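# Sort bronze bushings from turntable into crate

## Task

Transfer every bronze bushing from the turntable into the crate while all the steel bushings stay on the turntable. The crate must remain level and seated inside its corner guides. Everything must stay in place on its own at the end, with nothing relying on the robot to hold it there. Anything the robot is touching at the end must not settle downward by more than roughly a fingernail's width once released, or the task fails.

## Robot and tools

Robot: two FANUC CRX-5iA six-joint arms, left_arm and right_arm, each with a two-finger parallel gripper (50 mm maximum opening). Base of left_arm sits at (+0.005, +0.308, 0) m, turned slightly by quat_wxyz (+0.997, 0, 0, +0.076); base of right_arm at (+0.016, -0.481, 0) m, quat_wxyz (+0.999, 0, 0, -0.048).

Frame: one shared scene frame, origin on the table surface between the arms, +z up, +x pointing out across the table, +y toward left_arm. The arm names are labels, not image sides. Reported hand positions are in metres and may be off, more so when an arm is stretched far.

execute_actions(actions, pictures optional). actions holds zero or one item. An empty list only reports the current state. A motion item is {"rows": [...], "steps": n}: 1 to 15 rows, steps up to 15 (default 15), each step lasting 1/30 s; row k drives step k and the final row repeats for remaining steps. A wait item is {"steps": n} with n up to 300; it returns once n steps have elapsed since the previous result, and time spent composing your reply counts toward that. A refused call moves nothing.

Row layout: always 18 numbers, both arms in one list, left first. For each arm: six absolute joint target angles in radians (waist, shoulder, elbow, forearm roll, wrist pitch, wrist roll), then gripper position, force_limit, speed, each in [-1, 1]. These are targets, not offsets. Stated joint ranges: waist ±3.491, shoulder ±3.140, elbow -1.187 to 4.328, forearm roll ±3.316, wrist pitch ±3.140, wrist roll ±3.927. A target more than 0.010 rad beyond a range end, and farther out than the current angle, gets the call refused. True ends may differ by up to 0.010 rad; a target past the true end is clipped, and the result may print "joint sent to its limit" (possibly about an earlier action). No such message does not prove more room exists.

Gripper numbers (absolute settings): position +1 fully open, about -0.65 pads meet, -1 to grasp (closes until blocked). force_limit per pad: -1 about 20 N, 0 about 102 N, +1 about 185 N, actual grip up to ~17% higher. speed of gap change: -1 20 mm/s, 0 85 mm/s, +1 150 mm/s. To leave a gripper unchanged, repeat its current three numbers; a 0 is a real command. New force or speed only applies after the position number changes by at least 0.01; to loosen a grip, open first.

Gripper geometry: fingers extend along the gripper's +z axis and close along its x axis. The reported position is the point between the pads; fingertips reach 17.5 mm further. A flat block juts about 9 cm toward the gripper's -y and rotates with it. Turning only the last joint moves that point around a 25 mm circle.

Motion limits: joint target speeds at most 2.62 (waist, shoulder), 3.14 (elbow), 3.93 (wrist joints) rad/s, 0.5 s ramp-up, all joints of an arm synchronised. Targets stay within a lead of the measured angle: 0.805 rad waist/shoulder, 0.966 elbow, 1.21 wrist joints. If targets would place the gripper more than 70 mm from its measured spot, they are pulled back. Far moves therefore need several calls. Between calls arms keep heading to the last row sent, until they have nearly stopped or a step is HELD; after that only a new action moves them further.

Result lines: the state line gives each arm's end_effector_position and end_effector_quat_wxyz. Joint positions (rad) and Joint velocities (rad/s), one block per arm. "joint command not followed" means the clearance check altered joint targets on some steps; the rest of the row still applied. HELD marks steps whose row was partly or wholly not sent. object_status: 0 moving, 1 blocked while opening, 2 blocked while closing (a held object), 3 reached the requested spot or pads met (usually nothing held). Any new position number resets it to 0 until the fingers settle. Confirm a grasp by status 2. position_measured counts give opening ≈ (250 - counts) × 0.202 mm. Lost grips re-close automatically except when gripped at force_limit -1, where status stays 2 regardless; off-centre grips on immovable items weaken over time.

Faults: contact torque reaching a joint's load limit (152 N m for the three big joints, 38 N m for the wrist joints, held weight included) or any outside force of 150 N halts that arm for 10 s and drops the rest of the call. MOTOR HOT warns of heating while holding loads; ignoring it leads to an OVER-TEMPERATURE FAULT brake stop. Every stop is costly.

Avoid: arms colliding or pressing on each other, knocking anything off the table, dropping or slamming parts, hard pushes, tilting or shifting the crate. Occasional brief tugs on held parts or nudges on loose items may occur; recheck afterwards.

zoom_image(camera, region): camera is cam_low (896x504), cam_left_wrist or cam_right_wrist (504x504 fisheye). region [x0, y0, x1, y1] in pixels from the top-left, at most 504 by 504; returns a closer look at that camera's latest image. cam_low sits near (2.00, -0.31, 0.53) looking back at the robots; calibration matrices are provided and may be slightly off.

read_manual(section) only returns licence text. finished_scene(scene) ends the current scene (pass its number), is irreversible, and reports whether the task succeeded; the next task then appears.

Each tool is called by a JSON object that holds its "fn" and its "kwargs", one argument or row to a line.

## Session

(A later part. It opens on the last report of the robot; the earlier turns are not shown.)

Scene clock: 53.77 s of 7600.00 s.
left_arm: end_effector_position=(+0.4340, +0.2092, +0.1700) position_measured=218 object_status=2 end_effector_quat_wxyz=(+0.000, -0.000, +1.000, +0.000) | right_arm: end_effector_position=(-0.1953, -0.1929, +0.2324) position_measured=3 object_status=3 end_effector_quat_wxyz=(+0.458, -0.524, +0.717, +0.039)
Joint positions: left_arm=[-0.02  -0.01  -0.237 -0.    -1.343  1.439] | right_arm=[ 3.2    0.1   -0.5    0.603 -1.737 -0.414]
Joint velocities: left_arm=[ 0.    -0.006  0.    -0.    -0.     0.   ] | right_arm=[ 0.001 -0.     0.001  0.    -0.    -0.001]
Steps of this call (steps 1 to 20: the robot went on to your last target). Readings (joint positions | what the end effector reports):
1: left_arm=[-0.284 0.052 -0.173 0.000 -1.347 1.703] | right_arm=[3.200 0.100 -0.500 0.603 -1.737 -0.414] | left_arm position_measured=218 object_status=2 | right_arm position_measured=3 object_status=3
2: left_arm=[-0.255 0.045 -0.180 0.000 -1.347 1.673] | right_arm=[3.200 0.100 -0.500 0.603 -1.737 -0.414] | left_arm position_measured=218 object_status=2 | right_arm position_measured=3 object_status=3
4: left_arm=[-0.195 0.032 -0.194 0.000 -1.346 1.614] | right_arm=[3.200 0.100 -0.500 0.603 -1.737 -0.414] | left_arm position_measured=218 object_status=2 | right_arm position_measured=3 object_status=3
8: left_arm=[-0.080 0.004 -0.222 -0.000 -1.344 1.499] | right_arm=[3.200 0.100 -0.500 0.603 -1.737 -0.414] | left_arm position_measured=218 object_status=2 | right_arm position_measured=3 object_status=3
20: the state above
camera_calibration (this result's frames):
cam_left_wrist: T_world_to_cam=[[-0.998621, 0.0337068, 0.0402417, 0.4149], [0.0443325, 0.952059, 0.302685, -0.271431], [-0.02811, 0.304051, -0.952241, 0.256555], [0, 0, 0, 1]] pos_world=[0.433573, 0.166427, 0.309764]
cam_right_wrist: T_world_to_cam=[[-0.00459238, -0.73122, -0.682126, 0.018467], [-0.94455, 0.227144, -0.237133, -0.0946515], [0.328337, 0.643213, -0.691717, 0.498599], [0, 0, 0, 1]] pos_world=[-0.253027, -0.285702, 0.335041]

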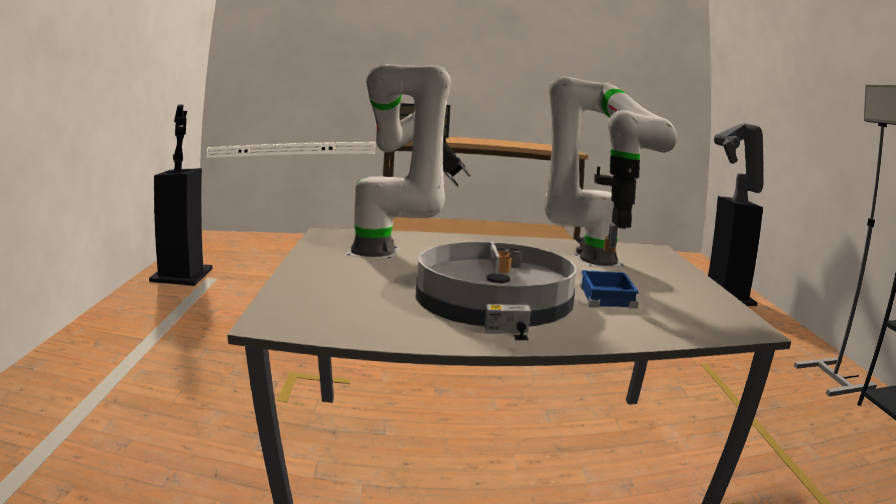

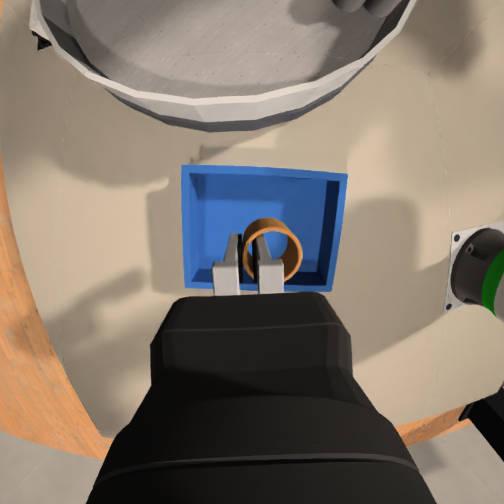

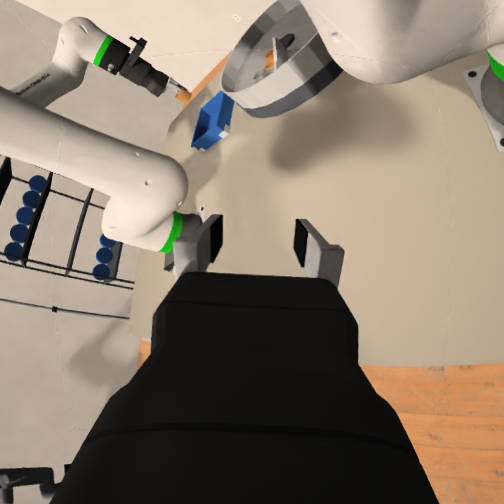

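{"fn": "execute_actions", "kwargs": {
  "actions": [
    {"rows":[[-0.02,0.095,-0.409,0,-1.0668,1.4388,-1,-0.5,-0.5,3.2,0.1,-0.5,0.603,-1.737,-0.414,1,0,0]],"steps":15}
  ]
}}

{"fn": "execute_actions", "kwargs": {
  "actions": [
    {"rows":[[-0.02,0.1132,-0.4275,0,-1.0301,1.4388,-1,-0.5,-0.5,3.2,0.1,-0.5,0.603,-1.737,-0.414,1,0,0]],"steps":15}
  ]
}}

Scene clock: 73.67 s of 7600.00 s.
left_arm: end_effector_position=(+0.4345, +0.2091, +0.0577) position_measured=218 object_status=2 end_effector_quat_wxyz=(+0.000, -0.000, +1.000, -0.000) | right_arm: end_effector_position=(-0.1953, -0.1929, +0.2324) position_measured=3 object_status=3 end_effector_quat_wxyz=(+0.458, -0.524, +0.717, +0.039)
Joint positions: left_arm=[-0.02   0.095 -0.409  0.    -1.067  1.439] | right_arm=[ 3.2    0.1   -0.5    0.603 -1.737 -0.414]
Joint velocities: left_arm=[ 0.    -0.     0.    -0.     0.002  0.   ] | right_arm=[ 0.  0. -0.  0.  0. -0.]
Steps of this call (steps 1 to 15: the robot went on to your last target; steps 16 to 582: nothing new was sent; steps 583 to 597: all 15 steps of this action). Readings (joint positions | what the end effector reports):
583: left_arm=[-0.020 -0.009 -0.237 0.000 -1.343 1.439] | right_arm=[3.200 0.100 -0.500 0.603 -1.737 -0.414] | left_arm position_measured=218 object_status=2 | right_arm position_measured=3 object_status=3
584: left_arm=[-0.020 -0.008 -0.239 0.000 -1.341 1.439] | right_arm=[3.200 0.100 -0.500 0.603 -1.737 -0.414] | left_arm position_measured=218 object_status=2 | right_arm position_measured=3 object_status=3
586: left_arm=[-0.020 0.003 -0.258 0.000 -1.309 1.439] | right_arm=[3.200 0.100 -0.500 0.603 -1.737 -0.414] | left_arm position_measured=218 object_status=2 | right_arm position_measured=3 object_status=3
590: left_arm=[-0.020 0.056 -0.344 0.000 -1.171 1.439] | right_arm=[3.200 0.100 -0.500 0.603 -1.737 -0.414] | left_arm position_measured=218 object_status=2 | right_arm position_measured=3 object_status=3
597: the state above
camera_calibration (this result's frames):
cam_left_wrist: T_world_to_cam=[[-0.998634, 0.0335711, 0.0400461, 0.419986], [0.044132, 0.952194, 0.302288, -0.237309], [-0.0279835, 0.303642, -0.952375, 0.149706], [0, 0, 0, 1]] pos_world=[0.434075, 0.166408, 0.197493]
cam_right_wrist: T_world_to_cam=[[-0.00459228, -0.73122, -0.682126, 0.018467], [-0.944549, 0.227144, -0.237133, -0.0946514], [0.328337, 0.643213, -0.691717, 0.498599], [0, 0, 0, 1]] pos_world=[-0.253027, -0.285702, 0.335041]

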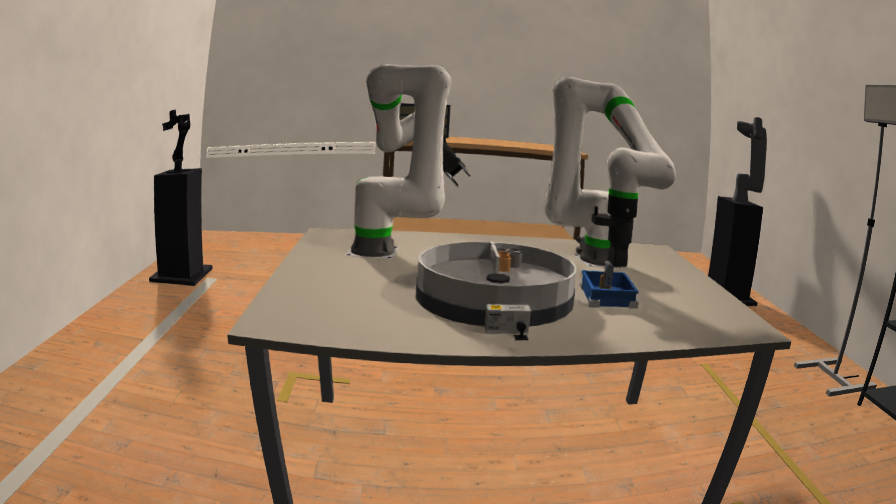

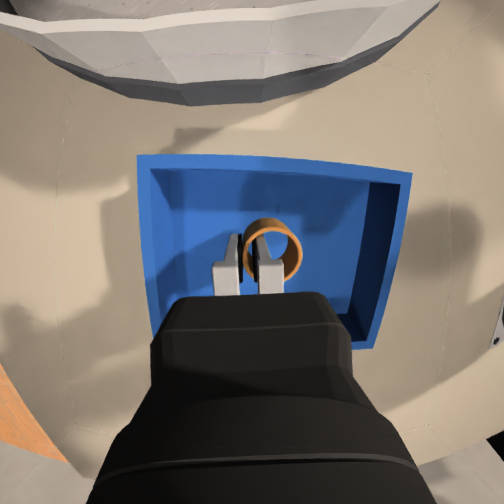

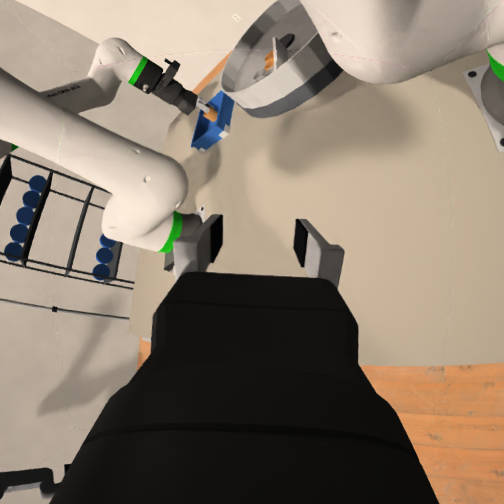

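Scene clock: 74.17 s of 7600.00 s.
left_arm: end_effector_position=(+0.4340, +0.2092, +0.0430) position_measured=218 object_status=2 end_effector_quat_wxyz=(+0.000, -0.000, +1.000, +0.000) | right_arm: end_effector_position=(-0.1953, -0.1929, +0.2324) position_measured=3 object_status=3 end_effector_quat_wxyz=(+0.458, -0.524, +0.717, +0.039)
Joint positions: left_arm=[-0.02   0.113 -0.427 -0.    -1.03   1.439] | right_arm=[ 3.2    0.1   -0.5    0.603 -1.737 -0.414]
Joint velocities: left_arm=[ 0.  0.  0. -0. -0.  0.] | right_arm=[ 0.    -0.    -0.     0.    -0.001 -0.   ]
Steps of this call (steps 1 to 15: all 15 steps of this action). Readings (joint positions | what the end effector reports):
1: left_arm=[-0.020 0.095 -0.409 0.000 -1.067 1.439] | right_arm=[3.200 0.100 -0.500 0.603 -1.737 -0.414] | left_arm position_measured=218 object_status=2 | right_arm position_measured=3 object_status=3
2: left_arm=[-0.020 0.096 -0.410 0.000 -1.063 1.439] | right_arm=[3.200 0.100 -0.500 0.603 -1.737 -0.414] | left_arm position_measured=218 object_status=2 | right_arm position_measured=3 object_status=3
4: left_arm=[-0.020 0.108 -0.423 -0.000 -1.040 1.439] | right_arm=[3.200 0.100 -0.500 0.603 -1.737 -0.414] | left_arm position_measured=218 object_status=2 | right_arm position_measured=3 object_status=3
8: left_arm=[-0.020 0.113 -0.427 -0.000 -1.030 1.439] | right_arm=[3.200 0.100 -0.500 0.603 -1.737 -0.414] | left_arm position_measured=218 object_status=2 | right_arm position_measured=3 object_status=3
15: the state above
camera_calibration (this result's frames):
cam_left_wrist: T_world_to_cam=[[-0.99862, 0.0337476, 0.0402276, 0.419981], [0.044364, 0.952091, 0.30258, -0.232988], [-0.028089, 0.303947, -0.952275, 0.135712], [0, 0, 0, 1]] pos_world=[0.43355, 0.166403, 0.182838]
cam_right_wrist: T_world_to_cam=[[-0.00459245, -0.73122, -0.682126, 0.0184671], [-0.94455, 0.227144, -0.237133, -0.0946514], [0.328337, 0.643213, -0.691717, 0.498599], [0, 0, 0, 1]] pos_world=[-0.253027, -0.285702, 0.335041]

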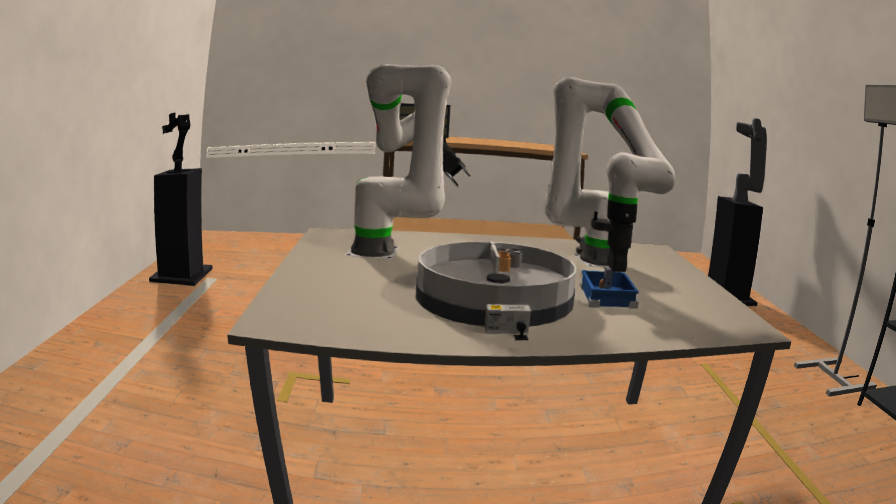

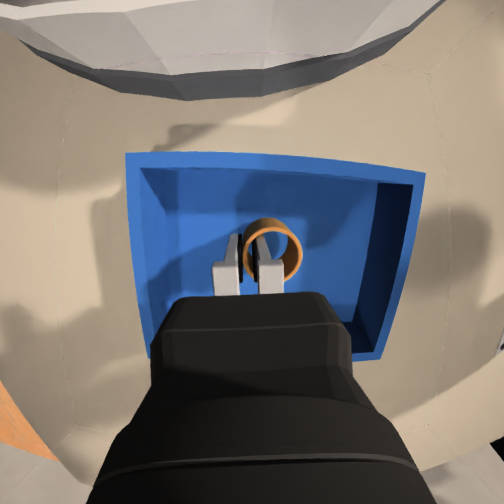

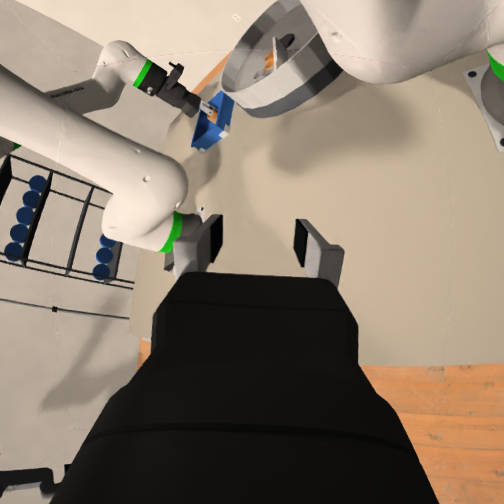

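{"fn": "execute_actions", "kwargs": {
  "actions": [
    {"rows":[[-0.02,0.12,-0.433,0,-1.0178,1.4388,-1,-0.5,-0.5,3.2,0.1,-0.5,0.603,-1.737,-0.414,1,0,0]],"steps":12}
  ]
}}

{"fn": "execute_actions", "kwargs": {
  "actions": [
    {"rows":[[-0.02,0.12,-0.433,0,-1.0178,1.4388,-0.2,-0.5,-0.5,3.2,0.1,-0.5,0.603,-1.737,-0.414,1,0,0]],"steps":12}
  ]
}}

{"fn": "execute_actions", "kwargs": {
  "actions": [
    {"rows":[[-0.02,0.073,-0.382,0,-1.1158,1.4388,-0.2,-0.5,-0.5,3.2,0.1,-0.5,0.603,-1.737,-0.414,1,0,0]],"steps":15}
  ]
}}

Scene clock: 80.50 s of 7600.00 s.
left_arm: end_effector_position=(+0.4340, +0.2091, +0.0382) position_measured=218 object_status=2 end_effector_quat_wxyz=(+0.000, -0.000, +1.000, -0.000) | right_arm: end_effector_position=(-0.1953, -0.1929, +0.2324) position_measured=3 object_status=3 end_effector_quat_wxyz=(+0.458, -0.524, +0.717, +0.039)
Joint positions: left_arm=[-0.02   0.12  -0.433  0.    -1.018  1.439] | right_arm=[ 3.2    0.1   -0.5    0.603 -1.737 -0.414]
Joint velocities: left_arm=[-0.  0.  0.  0. -0.  0.] | right_arm=[ 0.001 -0.001  0.001  0.     0.     0.   ]
Steps of this call (steps 1 to 15: the robot went on to your last target; steps 16 to 178: nothing new was sent; steps 179 to 190: all 12 steps of this action). Readings (joint positions | what the end effector reports):
179: left_arm=[-0.020 0.113 -0.428 0.000 -1.030 1.439] | right_arm=[3.200 0.100 -0.500 0.603 -1.737 -0.414] | left_arm position_measured=218 object_status=2 | right_arm position_measured=3 object_status=3
180: left_arm=[-0.020 0.115 -0.429 0.000 -1.027 1.439] | right_arm=[3.200 0.100 -0.500 0.603 -1.737 -0.414] | left_arm position_measured=218 object_status=2 | right_arm position_measured=3 object_status=3
182: left_arm=[-0.020 0.119 -0.433 0.000 -1.019 1.439] | right_arm=[3.200 0.100 -0.500 0.603 -1.737 -0.414] | left_arm position_measured=218 object_status=2 | right_arm position_measured=3 object_status=3
186: left_arm=[-0.020 0.120 -0.433 0.000 -1.018 1.439] | right_arm=[3.200 0.100 -0.500 0.603 -1.737 -0.414] | left_arm position_measured=218 object_status=2 | right_arm position_measured=3 object_status=3
190: the state above
camera_calibration (this result's frames):
cam_left_wrist: T_world_to_cam=[[-0.998626, 0.0336018, 0.0402023, 0.420256], [0.0442101, 0.952175, 0.302337, -0.231401], [-0.0281205, 0.303699, -0.952353, 0.131226], [0, 0, 0, 1]] pos_world=[0.433599, 0.16636, 0.17804]
cam_right_wrist: T_world_to_cam=[[-0.00459231, -0.73122, -0.682126, 0.0184669], [-0.94455, 0.227144, -0.237133, -0.0946515], [0.328337, 0.643213, -0.691717, 0.498599], [0, 0, 0, 1]] pos_world=[-0.253027, -0.285702, 0.335041]

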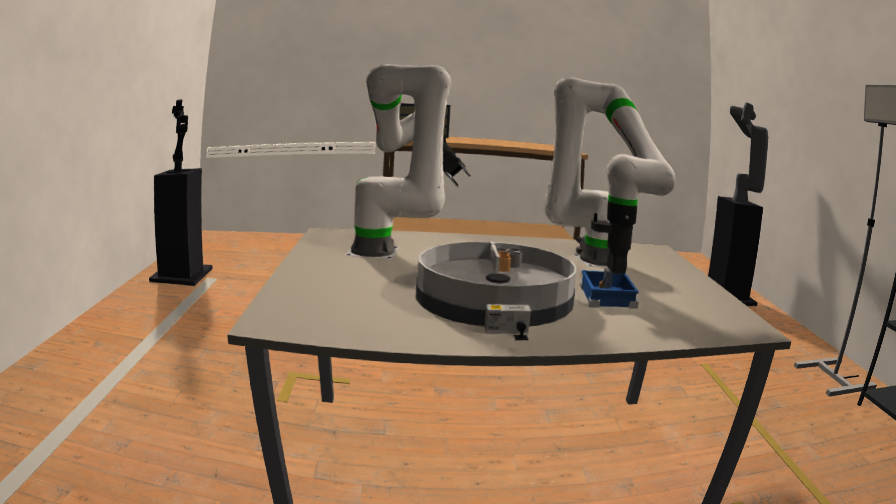

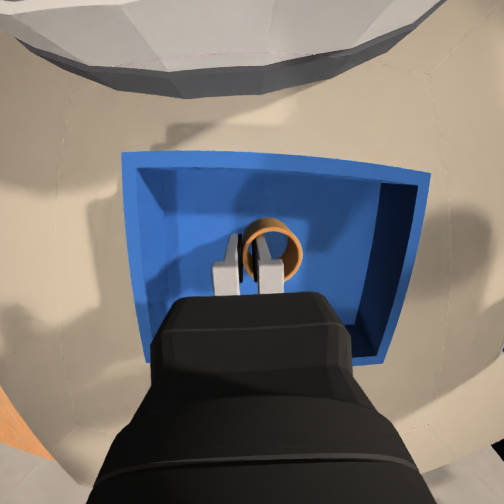

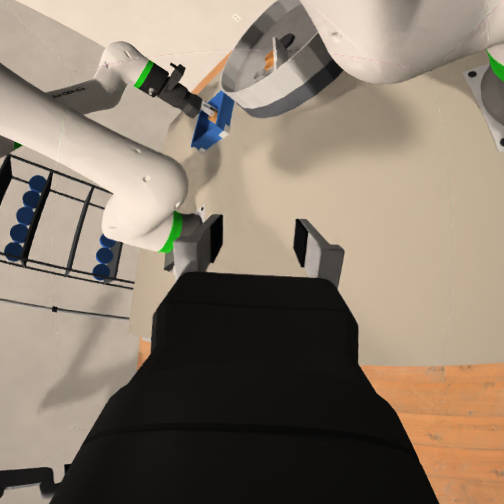

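Scene clock: 80.90 s of 7600.00 s.
left_arm: end_effector_position=(+0.4340, +0.2091, +0.0382) position_measured=182 object_status=3 end_effector_quat_wxyz=(+0.000, -0.000, +1.000, -0.000) | right_arm: end_effector_position=(-0.1953, -0.1929, +0.2324) position_measured=3 object_status=3 end_effector_quat_wxyz=(+0.458, -0.524, +0.717, +0.039)
Joint positions: left_arm=[-0.02   0.12  -0.433  0.    -1.018  1.439] | right_arm=[ 3.2    0.1   -0.5    0.603 -1.737 -0.414]
Joint velocities: left_arm=[0. 0. 0. 0. 0. 0.] | right_arm=[-0.    -0.    -0.    -0.     0.001 -0.   ]
Steps of this call (steps 1 to 12: all 12 steps of this action). Readings (joint positions | what the end effector reports):
1: left_arm=[-0.020 0.120 -0.433 0.000 -1.018 1.439] | right_arm=[3.200 0.100 -0.500 0.603 -1.737 -0.414] | left_arm position_measured=215 object_status=0 | right_arm position_measured=3 object_status=3
2: left_arm=[-0.020 0.120 -0.433 0.000 -1.018 1.439] | right_arm=[3.200 0.100 -0.500 0.603 -1.737 -0.414] | left_arm position_measured=207 object_status=0 | right_arm position_measured=3 object_status=3
4: left_arm=[-0.020 0.120 -0.433 0.000 -1.018 1.439] | right_arm=[3.200 0.100 -0.500 0.603 -1.737 -0.414] | left_arm position_measured=189 object_status=0 | right_arm position_measured=3 object_status=3
8: left_arm=[-0.020 0.120 -0.433 0.000 -1.018 1.439] | right_arm=[3.200 0.100 -0.500 0.603 -1.737 -0.414] | left_arm position_measured=182 object_status=0 | right_arm position_measured=3 object_status=3
12: the state above
camera_calibration (this result's frames):
cam_left_wrist: T_world_to_cam=[[-0.998626, 0.0336019, 0.0402057, 0.420255], [0.0442112, 0.952176, 0.302336, -0.231401], [-0.0281238, 0.303698, -0.952353, 0.131224], [0, 0, 0, 1]] pos_world=[0.433599, 0.16636, 0.178036]
cam_right_wrist: T_world_to_cam=[[-0.00459237, -0.73122, -0.682126, 0.0184671], [-0.94455, 0.227144, -0.237133, -0.0946515], [0.328337, 0.643213, -0.691717, 0.498599], [0, 0, 0, 1]] pos_world=[-0.253027, -0.285702, 0.335041]

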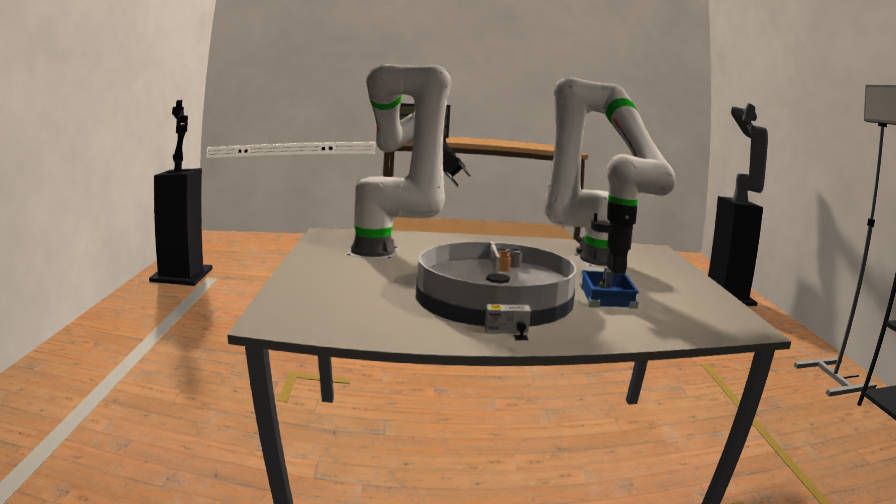

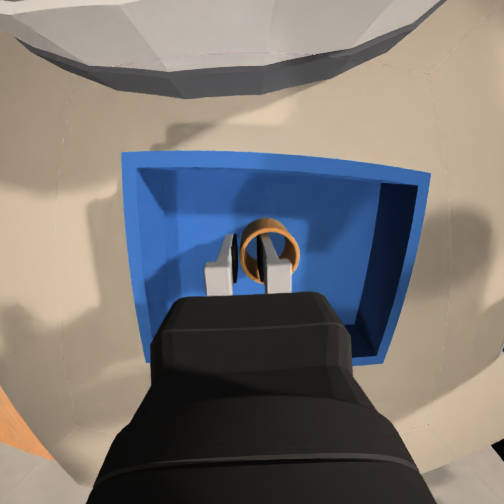

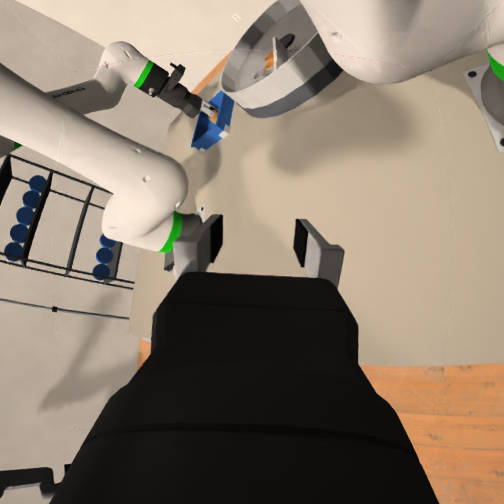

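Scene clock: 81.40 s of 7600.00 s.
left_arm: end_effector_position=(+0.4351, +0.2093, +0.0769) position_measured=182 object_status=3 end_effector_quat_wxyz=(-0.000, -0.000, +1.000, +0.000) | right_arm: end_effector_position=(-0.1953, -0.1929, +0.2324) position_measured=3 object_status=3 end_effector_quat_wxyz=(+0.458, -0.524, +0.717, +0.039)
Joint positions: left_arm=[-0.02   0.073 -0.382 -0.    -1.116  1.439] | right_arm=[ 3.2    0.1   -0.5    0.603 -1.737 -0.414]
Joint velocities: left_arm=[-0. -0. -0. -0. -0. -0.] | right_arm=[-0.    -0.    -0.     0.    -0.001  0.   ]
Steps of this call (steps 1 to 15: all 15 steps of this action). Readings (joint positions | what the end effector reports):
1: left_arm=[-0.020 0.120 -0.433 0.000 -1.018 1.439] | right_arm=[3.200 0.100 -0.500 0.603 -1.737 -0.414] | left_arm position_measured=182 object_status=3 | right_arm position_measured=3 object_status=3
2: left_arm=[-0.020 0.119 -0.432 0.000 -1.020 1.439] | right_arm=[3.200 0.100 -0.500 0.603 -1.737 -0.414] | left_arm position_measured=182 object_status=3 | right_arm position_measured=3 object_status=3
4: left_arm=[-0.020 0.104 -0.416 -0.000 -1.052 1.439] | right_arm=[3.200 0.100 -0.500 0.603 -1.737 -0.414] | left_arm position_measured=182 object_status=3 | right_arm position_measured=3 object_status=3
8: left_arm=[-0.020 0.073 -0.382 -0.000 -1.115 1.439] | right_arm=[3.200 0.100 -0.500 0.603 -1.737 -0.414] | left_arm position_measured=182 object_status=3 | right_arm position_measured=3 object_status=3
15: the state above
camera_calibration (this result's frames):
cam_left_wrist: T_world_to_cam=[[-0.998616, 0.0337349, 0.0403565, 0.419724], [0.0443905, 0.952098, 0.302555, -0.24343], [-0.0282166, 0.303928, -0.952277, 0.167983], [0, 0, 0, 1]] pos_world=[0.434689, 0.166555, 0.216679]
cam_right_wrist: T_world_to_cam=[[-0.00459222, -0.73122, -0.682126, 0.0184671], [-0.944549, 0.227144, -0.237133, -0.0946513], [0.328337, 0.643213, -0.691716, 0.498599], [0, 0, 0, 1]] pos_world=[-0.253027, -0.285703, 0.335041]

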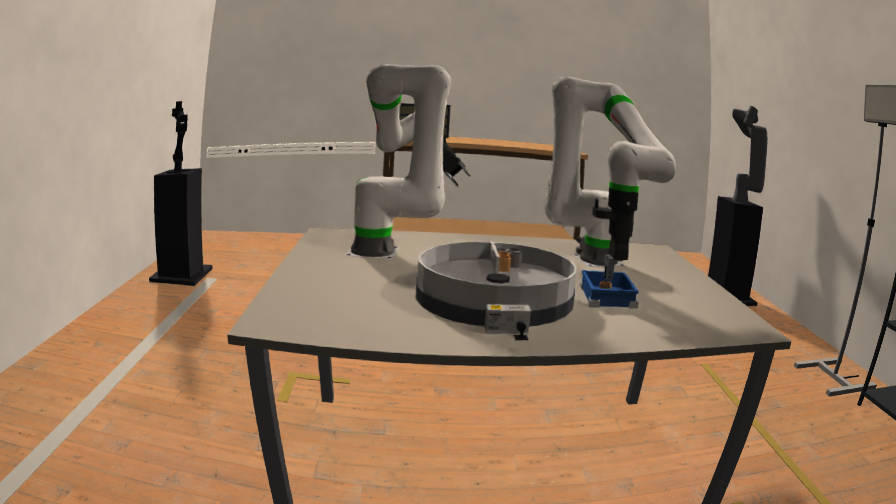

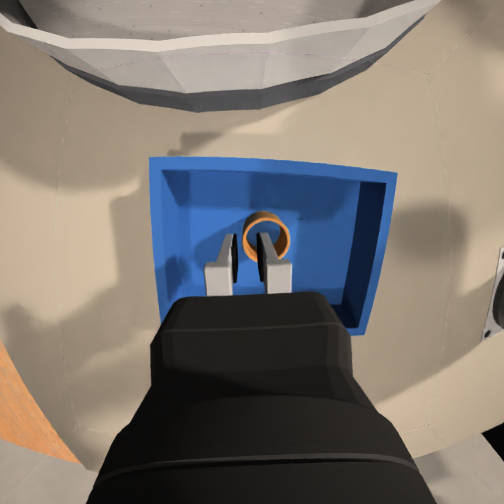

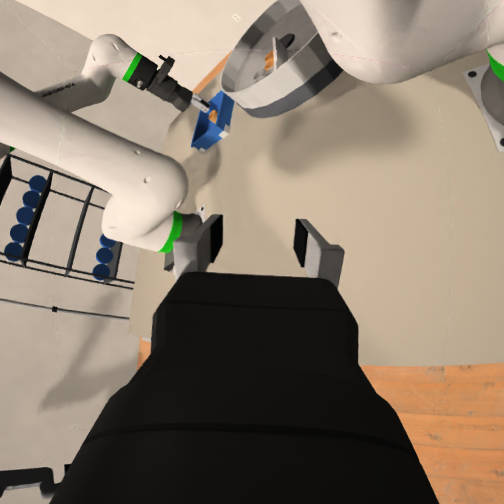

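{"fn": "execute_actions", "kwargs": {
  "actions": [
    {"rows":[[-0.02,-0.0095,-0.237,0,-1.3433,1.4388,-0.12,-0.5,-0.5,3.2,0.1,-0.5,0.603,-1.737,-0.414,1,0,0]],"steps":13}
  ],
  "pictures": false
}}

{"fn": "execute_actions", "kwargs": {
  "actions": [
    {"rows":[[-0.6407,0.1356,-0.0829,0,-1.3523,2.0595,-0.12,-0.5,-0.5,3.2,0.1,-0.5,0.603,-1.737,-0.414,1,0,0]],"steps":15}
  ],
  "pictures": false
}}

{"fn": "execute_actions", "kwargs": {
  "actions": [
    {"steps":25}
  ]
}}

Scene clock: 87.20 s of 7600.00 s.
left_arm: end_effector_position=(+0.4341, +0.2091, +0.1699) position_measured=171 object_status=3 end_effector_quat_wxyz=(+0.000, -0.000, +1.000, -0.000) | right_arm: end_effector_position=(-0.1953, -0.1929, +0.2324) position_measured=3 object_status=3 end_effector_quat_wxyz=(+0.458, -0.524, +0.717, +0.039)
Joint positions: left_arm=[-0.02  -0.009 -0.237  0.    -1.343  1.439] | right_arm=[ 3.2    0.1   -0.5    0.603 -1.737 -0.414]
Joint velocities: left_arm=[ 0.    -0.    -0.    -0.    -0.007  0.   ] | right_arm=[ 0.  0.  0. -0. -0.  0.]
Steps of this call (steps 1 to 15: the robot went on to your last target; steps 16 to 161: nothing new was sent; steps 162 to 174: all 13 steps of this action). Readings (joint positions | what the end effector reports):
162: left_arm=[-0.020 0.073 -0.382 0.000 -1.116 1.439] | right_arm=[3.200 0.100 -0.500 0.603 -1.737 -0.414] | left_arm position_measured=180 object_status=0 | right_arm position_measured=3 object_status=3
163: left_arm=[-0.020 0.072 -0.380 0.000 -1.119 1.439] | right_arm=[3.200 0.100 -0.500 0.603 -1.737 -0.414] | left_arm position_measured=173 object_status=0 | right_arm position_measured=3 object_status=3
165: left_arm=[-0.020 0.061 -0.360 0.000 -1.151 1.439] | right_arm=[3.200 0.100 -0.500 0.603 -1.737 -0.414] | left_arm position_measured=171 object_status=0 | right_arm position_measured=3 object_status=3
169: left_arm=[-0.020 0.011 -0.274 0.000 -1.285 1.439] | right_arm=[3.200 0.100 -0.500 0.603 -1.737 -0.414] | left_arm position_measured=171 object_status=0 | right_arm position_measured=3 object_status=3
174: the state above

Scene clock: 87.70 s of 7600.00 s.
left_arm: end_effector_position=(+0.4178, +0.0661, +0.1706) position_measured=171 object_status=3 end_effector_quat_wxyz=(-0.001, -0.000, +1.000, +0.000) | right_arm: end_effector_position=(-0.1953, -0.1929, +0.2324) position_measured=3 object_status=3 end_effector_quat_wxyz=(+0.458, -0.524, +0.717, +0.039)
Joint positions: left_arm=[-0.354  0.07  -0.154  0.    -1.348  1.773] | right_arm=[ 3.2    0.1   -0.5    0.603 -1.737 -0.414]
Joint velocities: left_arm=[-0.856  0.196  0.212  0.001 -0.012  0.85 ] | right_arm=[ 0.001  0.    -0.001  0.    -0.001 -0.   ]
Steps of this call (steps 1 to 15: all 15 steps of this action). Readings (joint positions | what the end effector reports):
1: left_arm=[-0.020 -0.009 -0.237 0.000 -1.343 1.439] | right_arm=[3.200 0.100 -0.500 0.603 -1.737 -0.414] | left_arm position_measured=171 object_status=3 | right_arm position_measured=3 object_status=3
2: left_arm=[-0.022 -0.009 -0.237 0.000 -1.343 1.440] | right_arm=[3.200 0.100 -0.500 0.603 -1.737 -0.414] | left_arm position_measured=171 object_status=3 | right_arm position_measured=3 object_status=3
4: left_arm=[-0.042 -0.003 -0.231 0.000 -1.344 1.461] | right_arm=[3.200 0.100 -0.500 0.603 -1.737 -0.414] | left_arm position_measured=171 object_status=3 | right_arm position_measured=3 object_status=3
8: left_arm=[-0.148 0.023 -0.205 0.000 -1.345 1.567] | right_arm=[3.200 0.100 -0.500 0.603 -1.737 -0.414] | left_arm position_measured=171 object_status=3 | right_arm position_measured=3 object_status=3
15: the state above

Scene clock: 88.53 s of 7600.00 s.
left_arm: end_effector_position=(+0.3642, -0.0545, +0.1700) position_measured=171 object_status=3 end_effector_quat_wxyz=(-0.000, -0.000, +1.000, -0.000) | right_arm: end_effector_position=(-0.1953, -0.1929, +0.2324) position_measured=3 object_status=3 end_effector_quat_wxyz=(+0.458, -0.524, +0.717, +0.039)
Joint positions: left_arm=[-0.641  0.136 -0.083  0.    -1.352  2.059] | right_arm=[ 3.2    0.1   -0.5    0.603 -1.737 -0.414]
Joint velocities: left_arm=[ 0. -0.  0. -0.  0.  0.] | right_arm=[ 0.002 -0.     0.001  0.    -0.001  0.   ]
Steps of this call (steps 1 to 25: the robot went on to your last target). Readings (joint positions | what the end effector reports):
1: left_arm=[-0.383 0.076 -0.147 0.000 -1.349 1.802] | right_arm=[3.200 0.100 -0.500 0.603 -1.737 -0.414] | left_arm position_measured=171 object_status=3 | right_arm position_measured=3 object_status=3
2: left_arm=[-0.412 0.083 -0.140 0.000 -1.349 1.831] | right_arm=[3.200 0.100 -0.500 0.603 -1.737 -0.414] | left_arm position_measured=171 object_status=3 | right_arm position_measured=3 object_status=3
4: left_arm=[-0.469 0.096 -0.126 0.000 -1.350 1.888] | right_arm=[3.200 0.100 -0.500 0.603 -1.737 -0.414] | left_arm position_measured=171 object_status=3 | right_arm position_measured=3 object_status=3
8: left_arm=[-0.580 0.122 -0.098 0.000 -1.351 1.999] | right_arm=[3.200 0.100 -0.500 0.603 -1.737 -0.414] | left_arm position_measured=171 object_status=3 | right_arm position_measured=3 object_status=3
25: the state above
camera_calibration (this result's frames):
cam_left_wrist: T_world_to_cam=[[-0.998623, 0.0336608, 0.040248, 0.354066], [0.0442843, 0.95213, 0.30247, -0.0172114], [-0.02814, 0.303835, -0.952309, 0.334849], [0, 0, 0, 1]] pos_world=[0.363763, -0.0972695, 0.309835]
cam_right_wrist: T_world_to_cam=[[-0.00459198, -0.73122, -0.682126, 0.0184671], [-0.944549, 0.227144, -0.237133, -0.0946513], [0.328337, 0.643213, -0.691717, 0.498599], [0, 0, 0, 1]] pos_world=[-0.253027, -0.285702, 0.335041]

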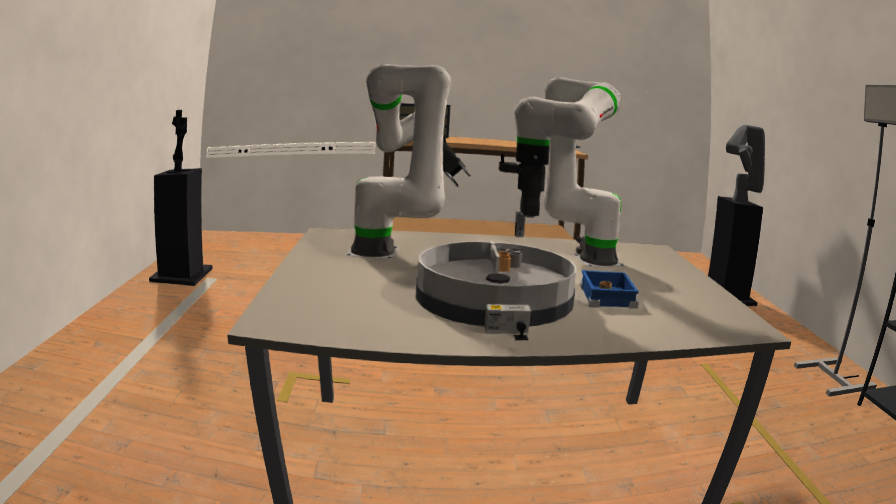

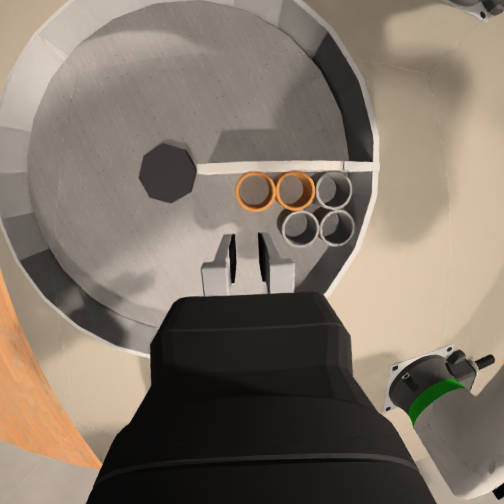

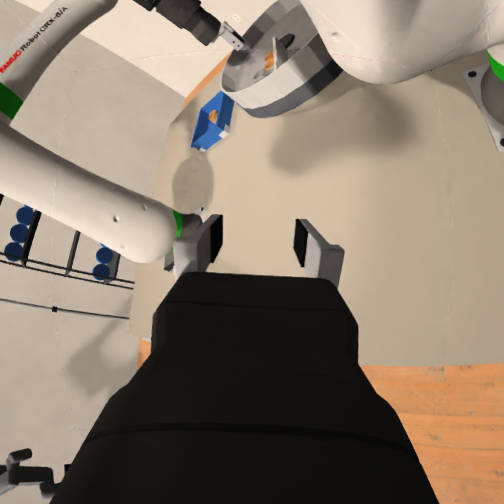

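{"fn": "execute_actions", "kwargs": {
  "actions": [
    {"rows":[[-0.6953,0.2382,-0.0945,0,-1.2381,2.1141,-0.12,-0.5,-0.5,3.2,0.1,-0.5,0.603,-1.737,-0.414,1,0,0]],"steps":15}
  ]
}}

{"fn": "zoom_image", "kwargs": {
  "camera": "cam_left_wrist",
  "region": [170,130,390,306]
}}

Scene clock: 95.50 s of 7600.00 s.
left_arm: end_effector_position=(+0.3691, -0.0880, +0.1150) position_measured=171 object_status=3 end_effector_quat_wxyz=(+0.000, -0.000, +1.000, +0.000) | right_arm: end_effector_position=(-0.1953, -0.1929, +0.2324) position_measured=3 object_status=3 end_effector_quat_wxyz=(+0.458, -0.524, +0.717, +0.039)
Joint positions: left_arm=[-0.695  0.238 -0.095 -0.    -1.238  2.114] | right_arm=[ 3.2    0.1   -0.5    0.603 -1.737 -0.414]
Joint velocities: left_arm=[ 0.     0.     0.001 -0.    -0.     0.   ] | right_arm=[-0.001  0.     0.     0.    -0.002  0.   ]
Steps of this call (steps 1 to 15: the robot went on to your last target; steps 16 to 194: nothing new was sent; steps 195 to 209: all 15 steps of this action). Readings (joint positions | what the end effector reports):
195: left_arm=[-0.641 0.136 -0.083 -0.000 -1.352 2.060] | right_arm=[3.200 0.100 -0.500 0.603 -1.737 -0.414] | left_arm position_measured=171 object_status=3 | right_arm position_measured=3 object_status=3
196: left_arm=[-0.642 0.138 -0.083 -0.000 -1.351 2.061] | right_arm=[3.200 0.100 -0.500 0.603 -1.737 -0.414] | left_arm position_measured=171 object_status=3 | right_arm position_measured=3 object_status=3
198: left_arm=[-0.653 0.158 -0.085 -0.000 -1.327 2.072] | right_arm=[3.200 0.100 -0.500 0.603 -1.737 -0.414] | left_arm position_measured=171 object_status=3 | right_arm position_measured=3 object_status=3
202: left_arm=[-0.691 0.230 -0.094 -0.000 -1.248 2.110] | right_arm=[3.200 0.100 -0.500 0.603 -1.737 -0.414] | left_arm position_measured=171 object_status=3 | right_arm position_measured=3 object_status=3
209: the state above
camera_calibration (this result's frames):
cam_left_wrist: T_world_to_cam=[[-0.998619, 0.0338194, 0.0402031, 0.362342], [0.0444259, 0.952078, 0.302611, 0.031034], [-0.0280423, 0.303979, -0.952266, 0.292702], [0, 0, 0, 1]] pos_world=[0.368671, -0.130776, 0.254771]
cam_right_wrist: T_world_to_cam=[[-0.00459231, -0.73122, -0.682126, 0.018467], [-0.94455, 0.227144, -0.237133, -0.0946514], [0.328337, 0.643213, -0.691717, 0.498599], [0, 0, 0, 1]] pos_world=[-0.253027, -0.285702, 0.335041]

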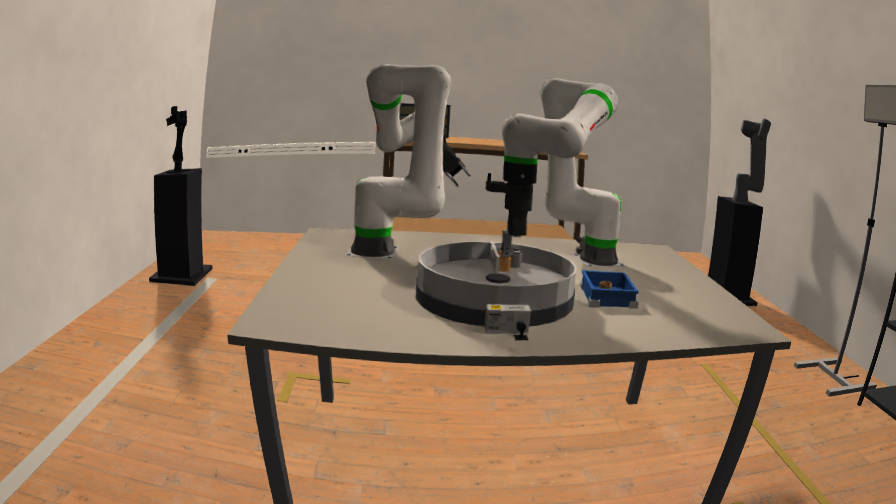

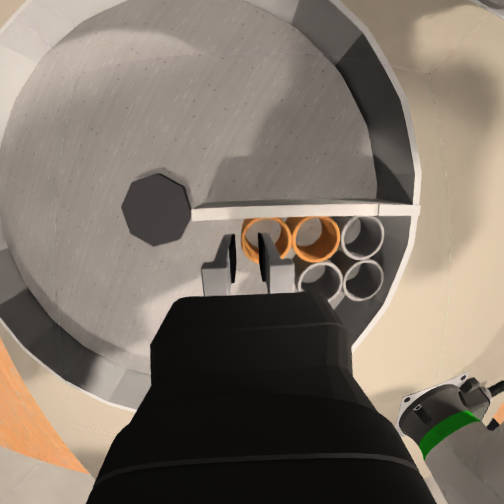

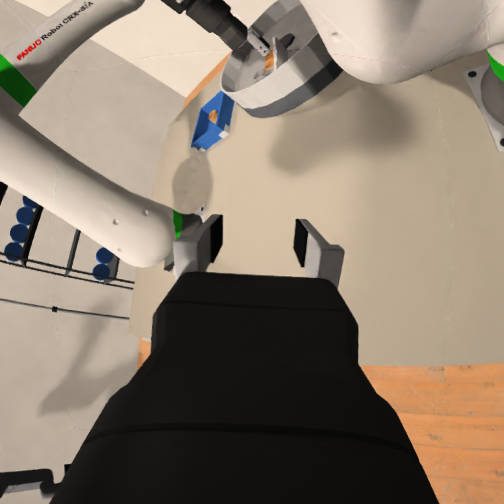

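Region (170, 130, 390, 306) of cam_left_wrist's 504x504 image, scaled by 2.291, with more detail than that image has; it fills the top 403 rows of this view, and the rest is white.

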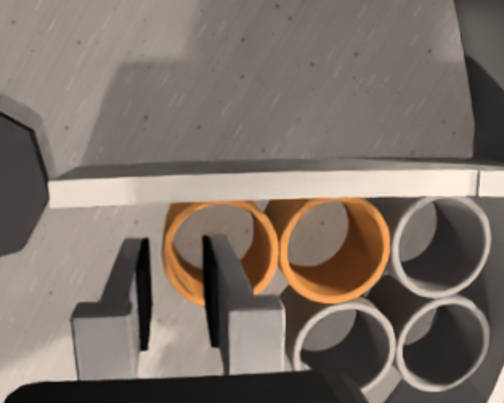

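{"fn": "execute_actions", "kwargs": {
  "actions": [
    {"rows":[[-0.7038,0.2468,-0.0835,0,-1.2405,2.1226,-0.12,-0.5,-0.5,3.2,0.1,-0.5,0.603,-1.737,-0.414,1,0,0]],"steps":8}
  ],
  "pictures": false
}}

{"fn": "execute_actions", "kwargs": {
  "actions": [
    {"rows":[[-0.7038,0.2733,-0.1251,0,-1.1724,2.1226,-0.12,-0.5,-0.5,3.2,0.1,-0.5,0.603,-1.737,-0.414,1,0,0]],"steps":15}
  ]
}}

Scene clock: 102.70 s of 7600.00 s.
left_arm: end_effector_position=(+0.3693, -0.0930, +0.1151) position_measured=171 object_status=3 end_effector_quat_wxyz=(+0.000, -0.000, +1.000, -0.000) | right_arm: end_effector_position=(-0.1953, -0.1929, +0.2324) position_measured=3 object_status=3 end_effector_quat_wxyz=(+0.458, -0.524, +0.717, +0.039)
Joint positions: left_arm=[-0.704  0.247 -0.084  0.    -1.24   2.123] | right_arm=[ 3.2    0.1   -0.5    0.603 -1.737 -0.414]
Joint velocities: left_arm=[-0.002  0.     0.    -0.001 -0.002  0.   ] | right_arm=[-0. -0.  0.  0. -0.  0.]
Steps of this call (steps 1 to 15: the robot went on to your last target; steps 16 to 208: nothing new was sent; steps 209 to 216: all 8 steps of this action). Readings (joint positions | what the end effector reports):
209: left_arm=[-0.695 0.238 -0.094 0.000 -1.238 2.114] | right_arm=[3.200 0.100 -0.500 0.603 -1.737 -0.414] | left_arm position_measured=171 object_status=3 | right_arm position_measured=3 object_status=3
210: left_arm=[-0.697 0.240 -0.092 0.000 -1.238 2.116] | right_arm=[3.200 0.100 -0.500 0.603 -1.737 -0.414] | left_arm position_measured=171 object_status=3 | right_arm position_measured=3 object_status=3
212: left_arm=[-0.702 0.246 -0.085 0.000 -1.239 2.122] | right_arm=[3.200 0.100 -0.500 0.603 -1.737 -0.414] | left_arm position_measured=171 object_status=3 | right_arm position_measured=3 object_status=3
216: the state above

Scene clock: 103.20 s of 7600.00 s.
left_arm: end_effector_position=(+0.3693, -0.0932, +0.0850) position_measured=171 object_status=3 end_effector_quat_wxyz=(-0.000, -0.000, +1.000, -0.000) | right_arm: end_effector_position=(-0.1953, -0.1929, +0.2324) position_measured=3 object_status=3 end_effector_quat_wxyz=(+0.458, -0.524, +0.717, +0.039)
Joint positions: left_arm=[-0.704  0.273 -0.125  0.    -1.172  2.123] | right_arm=[ 3.2    0.1   -0.5    0.603 -1.737 -0.414]
Joint velocities: left_arm=[-0.    -0.    -0.002 -0.    -0.     0.   ] | right_arm=[-0.001  0.001  0.001  0.    -0.    -0.   ]
Steps of this call (steps 1 to 15: all 15 steps of this action). Readings (joint positions | what the end effector reports):
1: left_arm=[-0.704 0.247 -0.084 0.000 -1.240 2.123] | right_arm=[3.200 0.100 -0.500 0.603 -1.737 -0.414] | left_arm position_measured=171 object_status=3 | right_arm position_measured=3 object_status=3
2: left_arm=[-0.704 0.248 -0.085 0.000 -1.238 2.123] | right_arm=[3.200 0.100 -0.500 0.603 -1.737 -0.414] | left_arm position_measured=171 object_status=3 | right_arm position_measured=3 object_status=3
4: left_arm=[-0.704 0.260 -0.104 0.000 -1.207 2.123] | right_arm=[3.200 0.100 -0.500 0.603 -1.737 -0.414] | left_arm position_measured=171 object_status=3 | right_arm position_measured=3 object_status=3
8: left_arm=[-0.704 0.273 -0.125 0.000 -1.173 2.123] | right_arm=[3.200 0.100 -0.500 0.603 -1.737 -0.414] | left_arm position_measured=171 object_status=3 | right_arm position_measured=3 object_status=3
15: the state above
camera_calibration (this result's frames):
cam_left_wrist: T_world_to_cam=[[-0.998622, 0.0336226, 0.0403011, 0.363848], [0.0442599, 0.952174, 0.302333, 0.0451283], [-0.0282084, 0.3037, -0.95235, 0.265782], [0, 0, 0, 1]] pos_world=[0.368846, -0.135921, 0.22481]
cam_right_wrist: T_world_to_cam=[[-0.00459214, -0.73122, -0.682126, 0.018467], [-0.94455, 0.227144, -0.237133, -0.0946515], [0.328337, 0.643213, -0.691717, 0.498599], [0, 0, 0, 1]] pos_world=[-0.253027, -0.285702, 0.335041]

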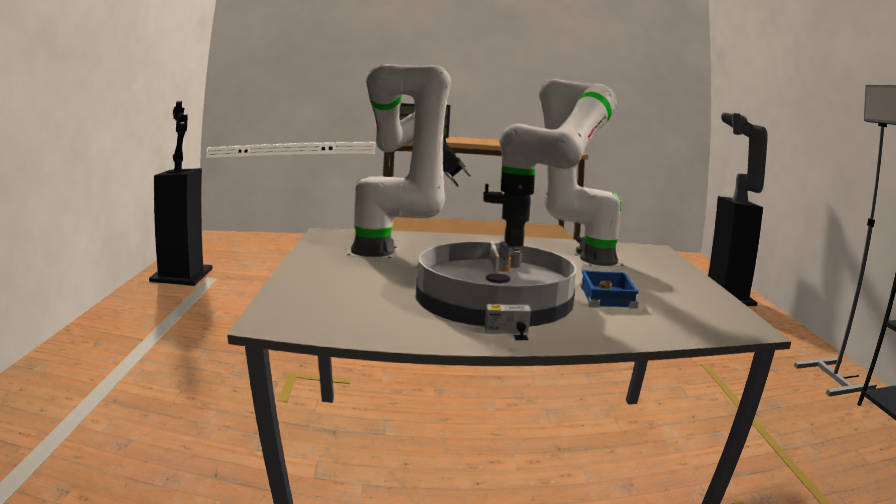

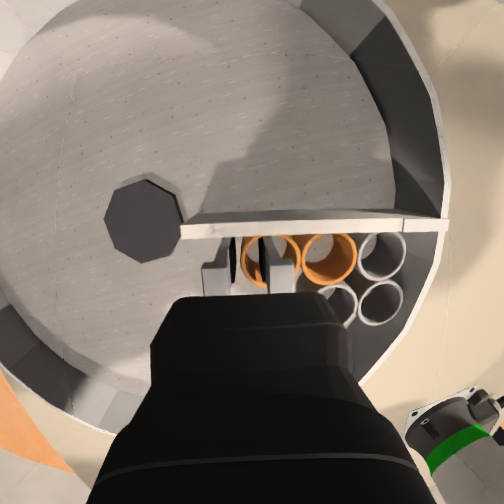

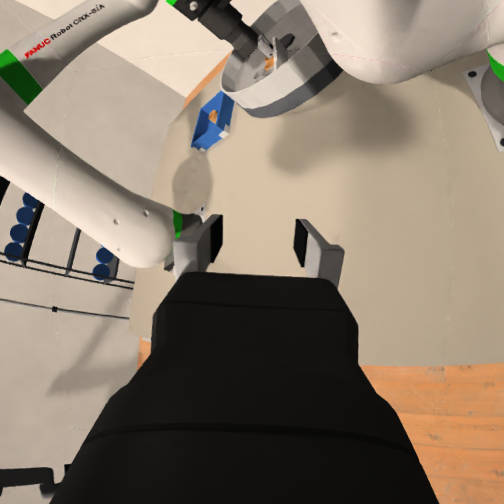

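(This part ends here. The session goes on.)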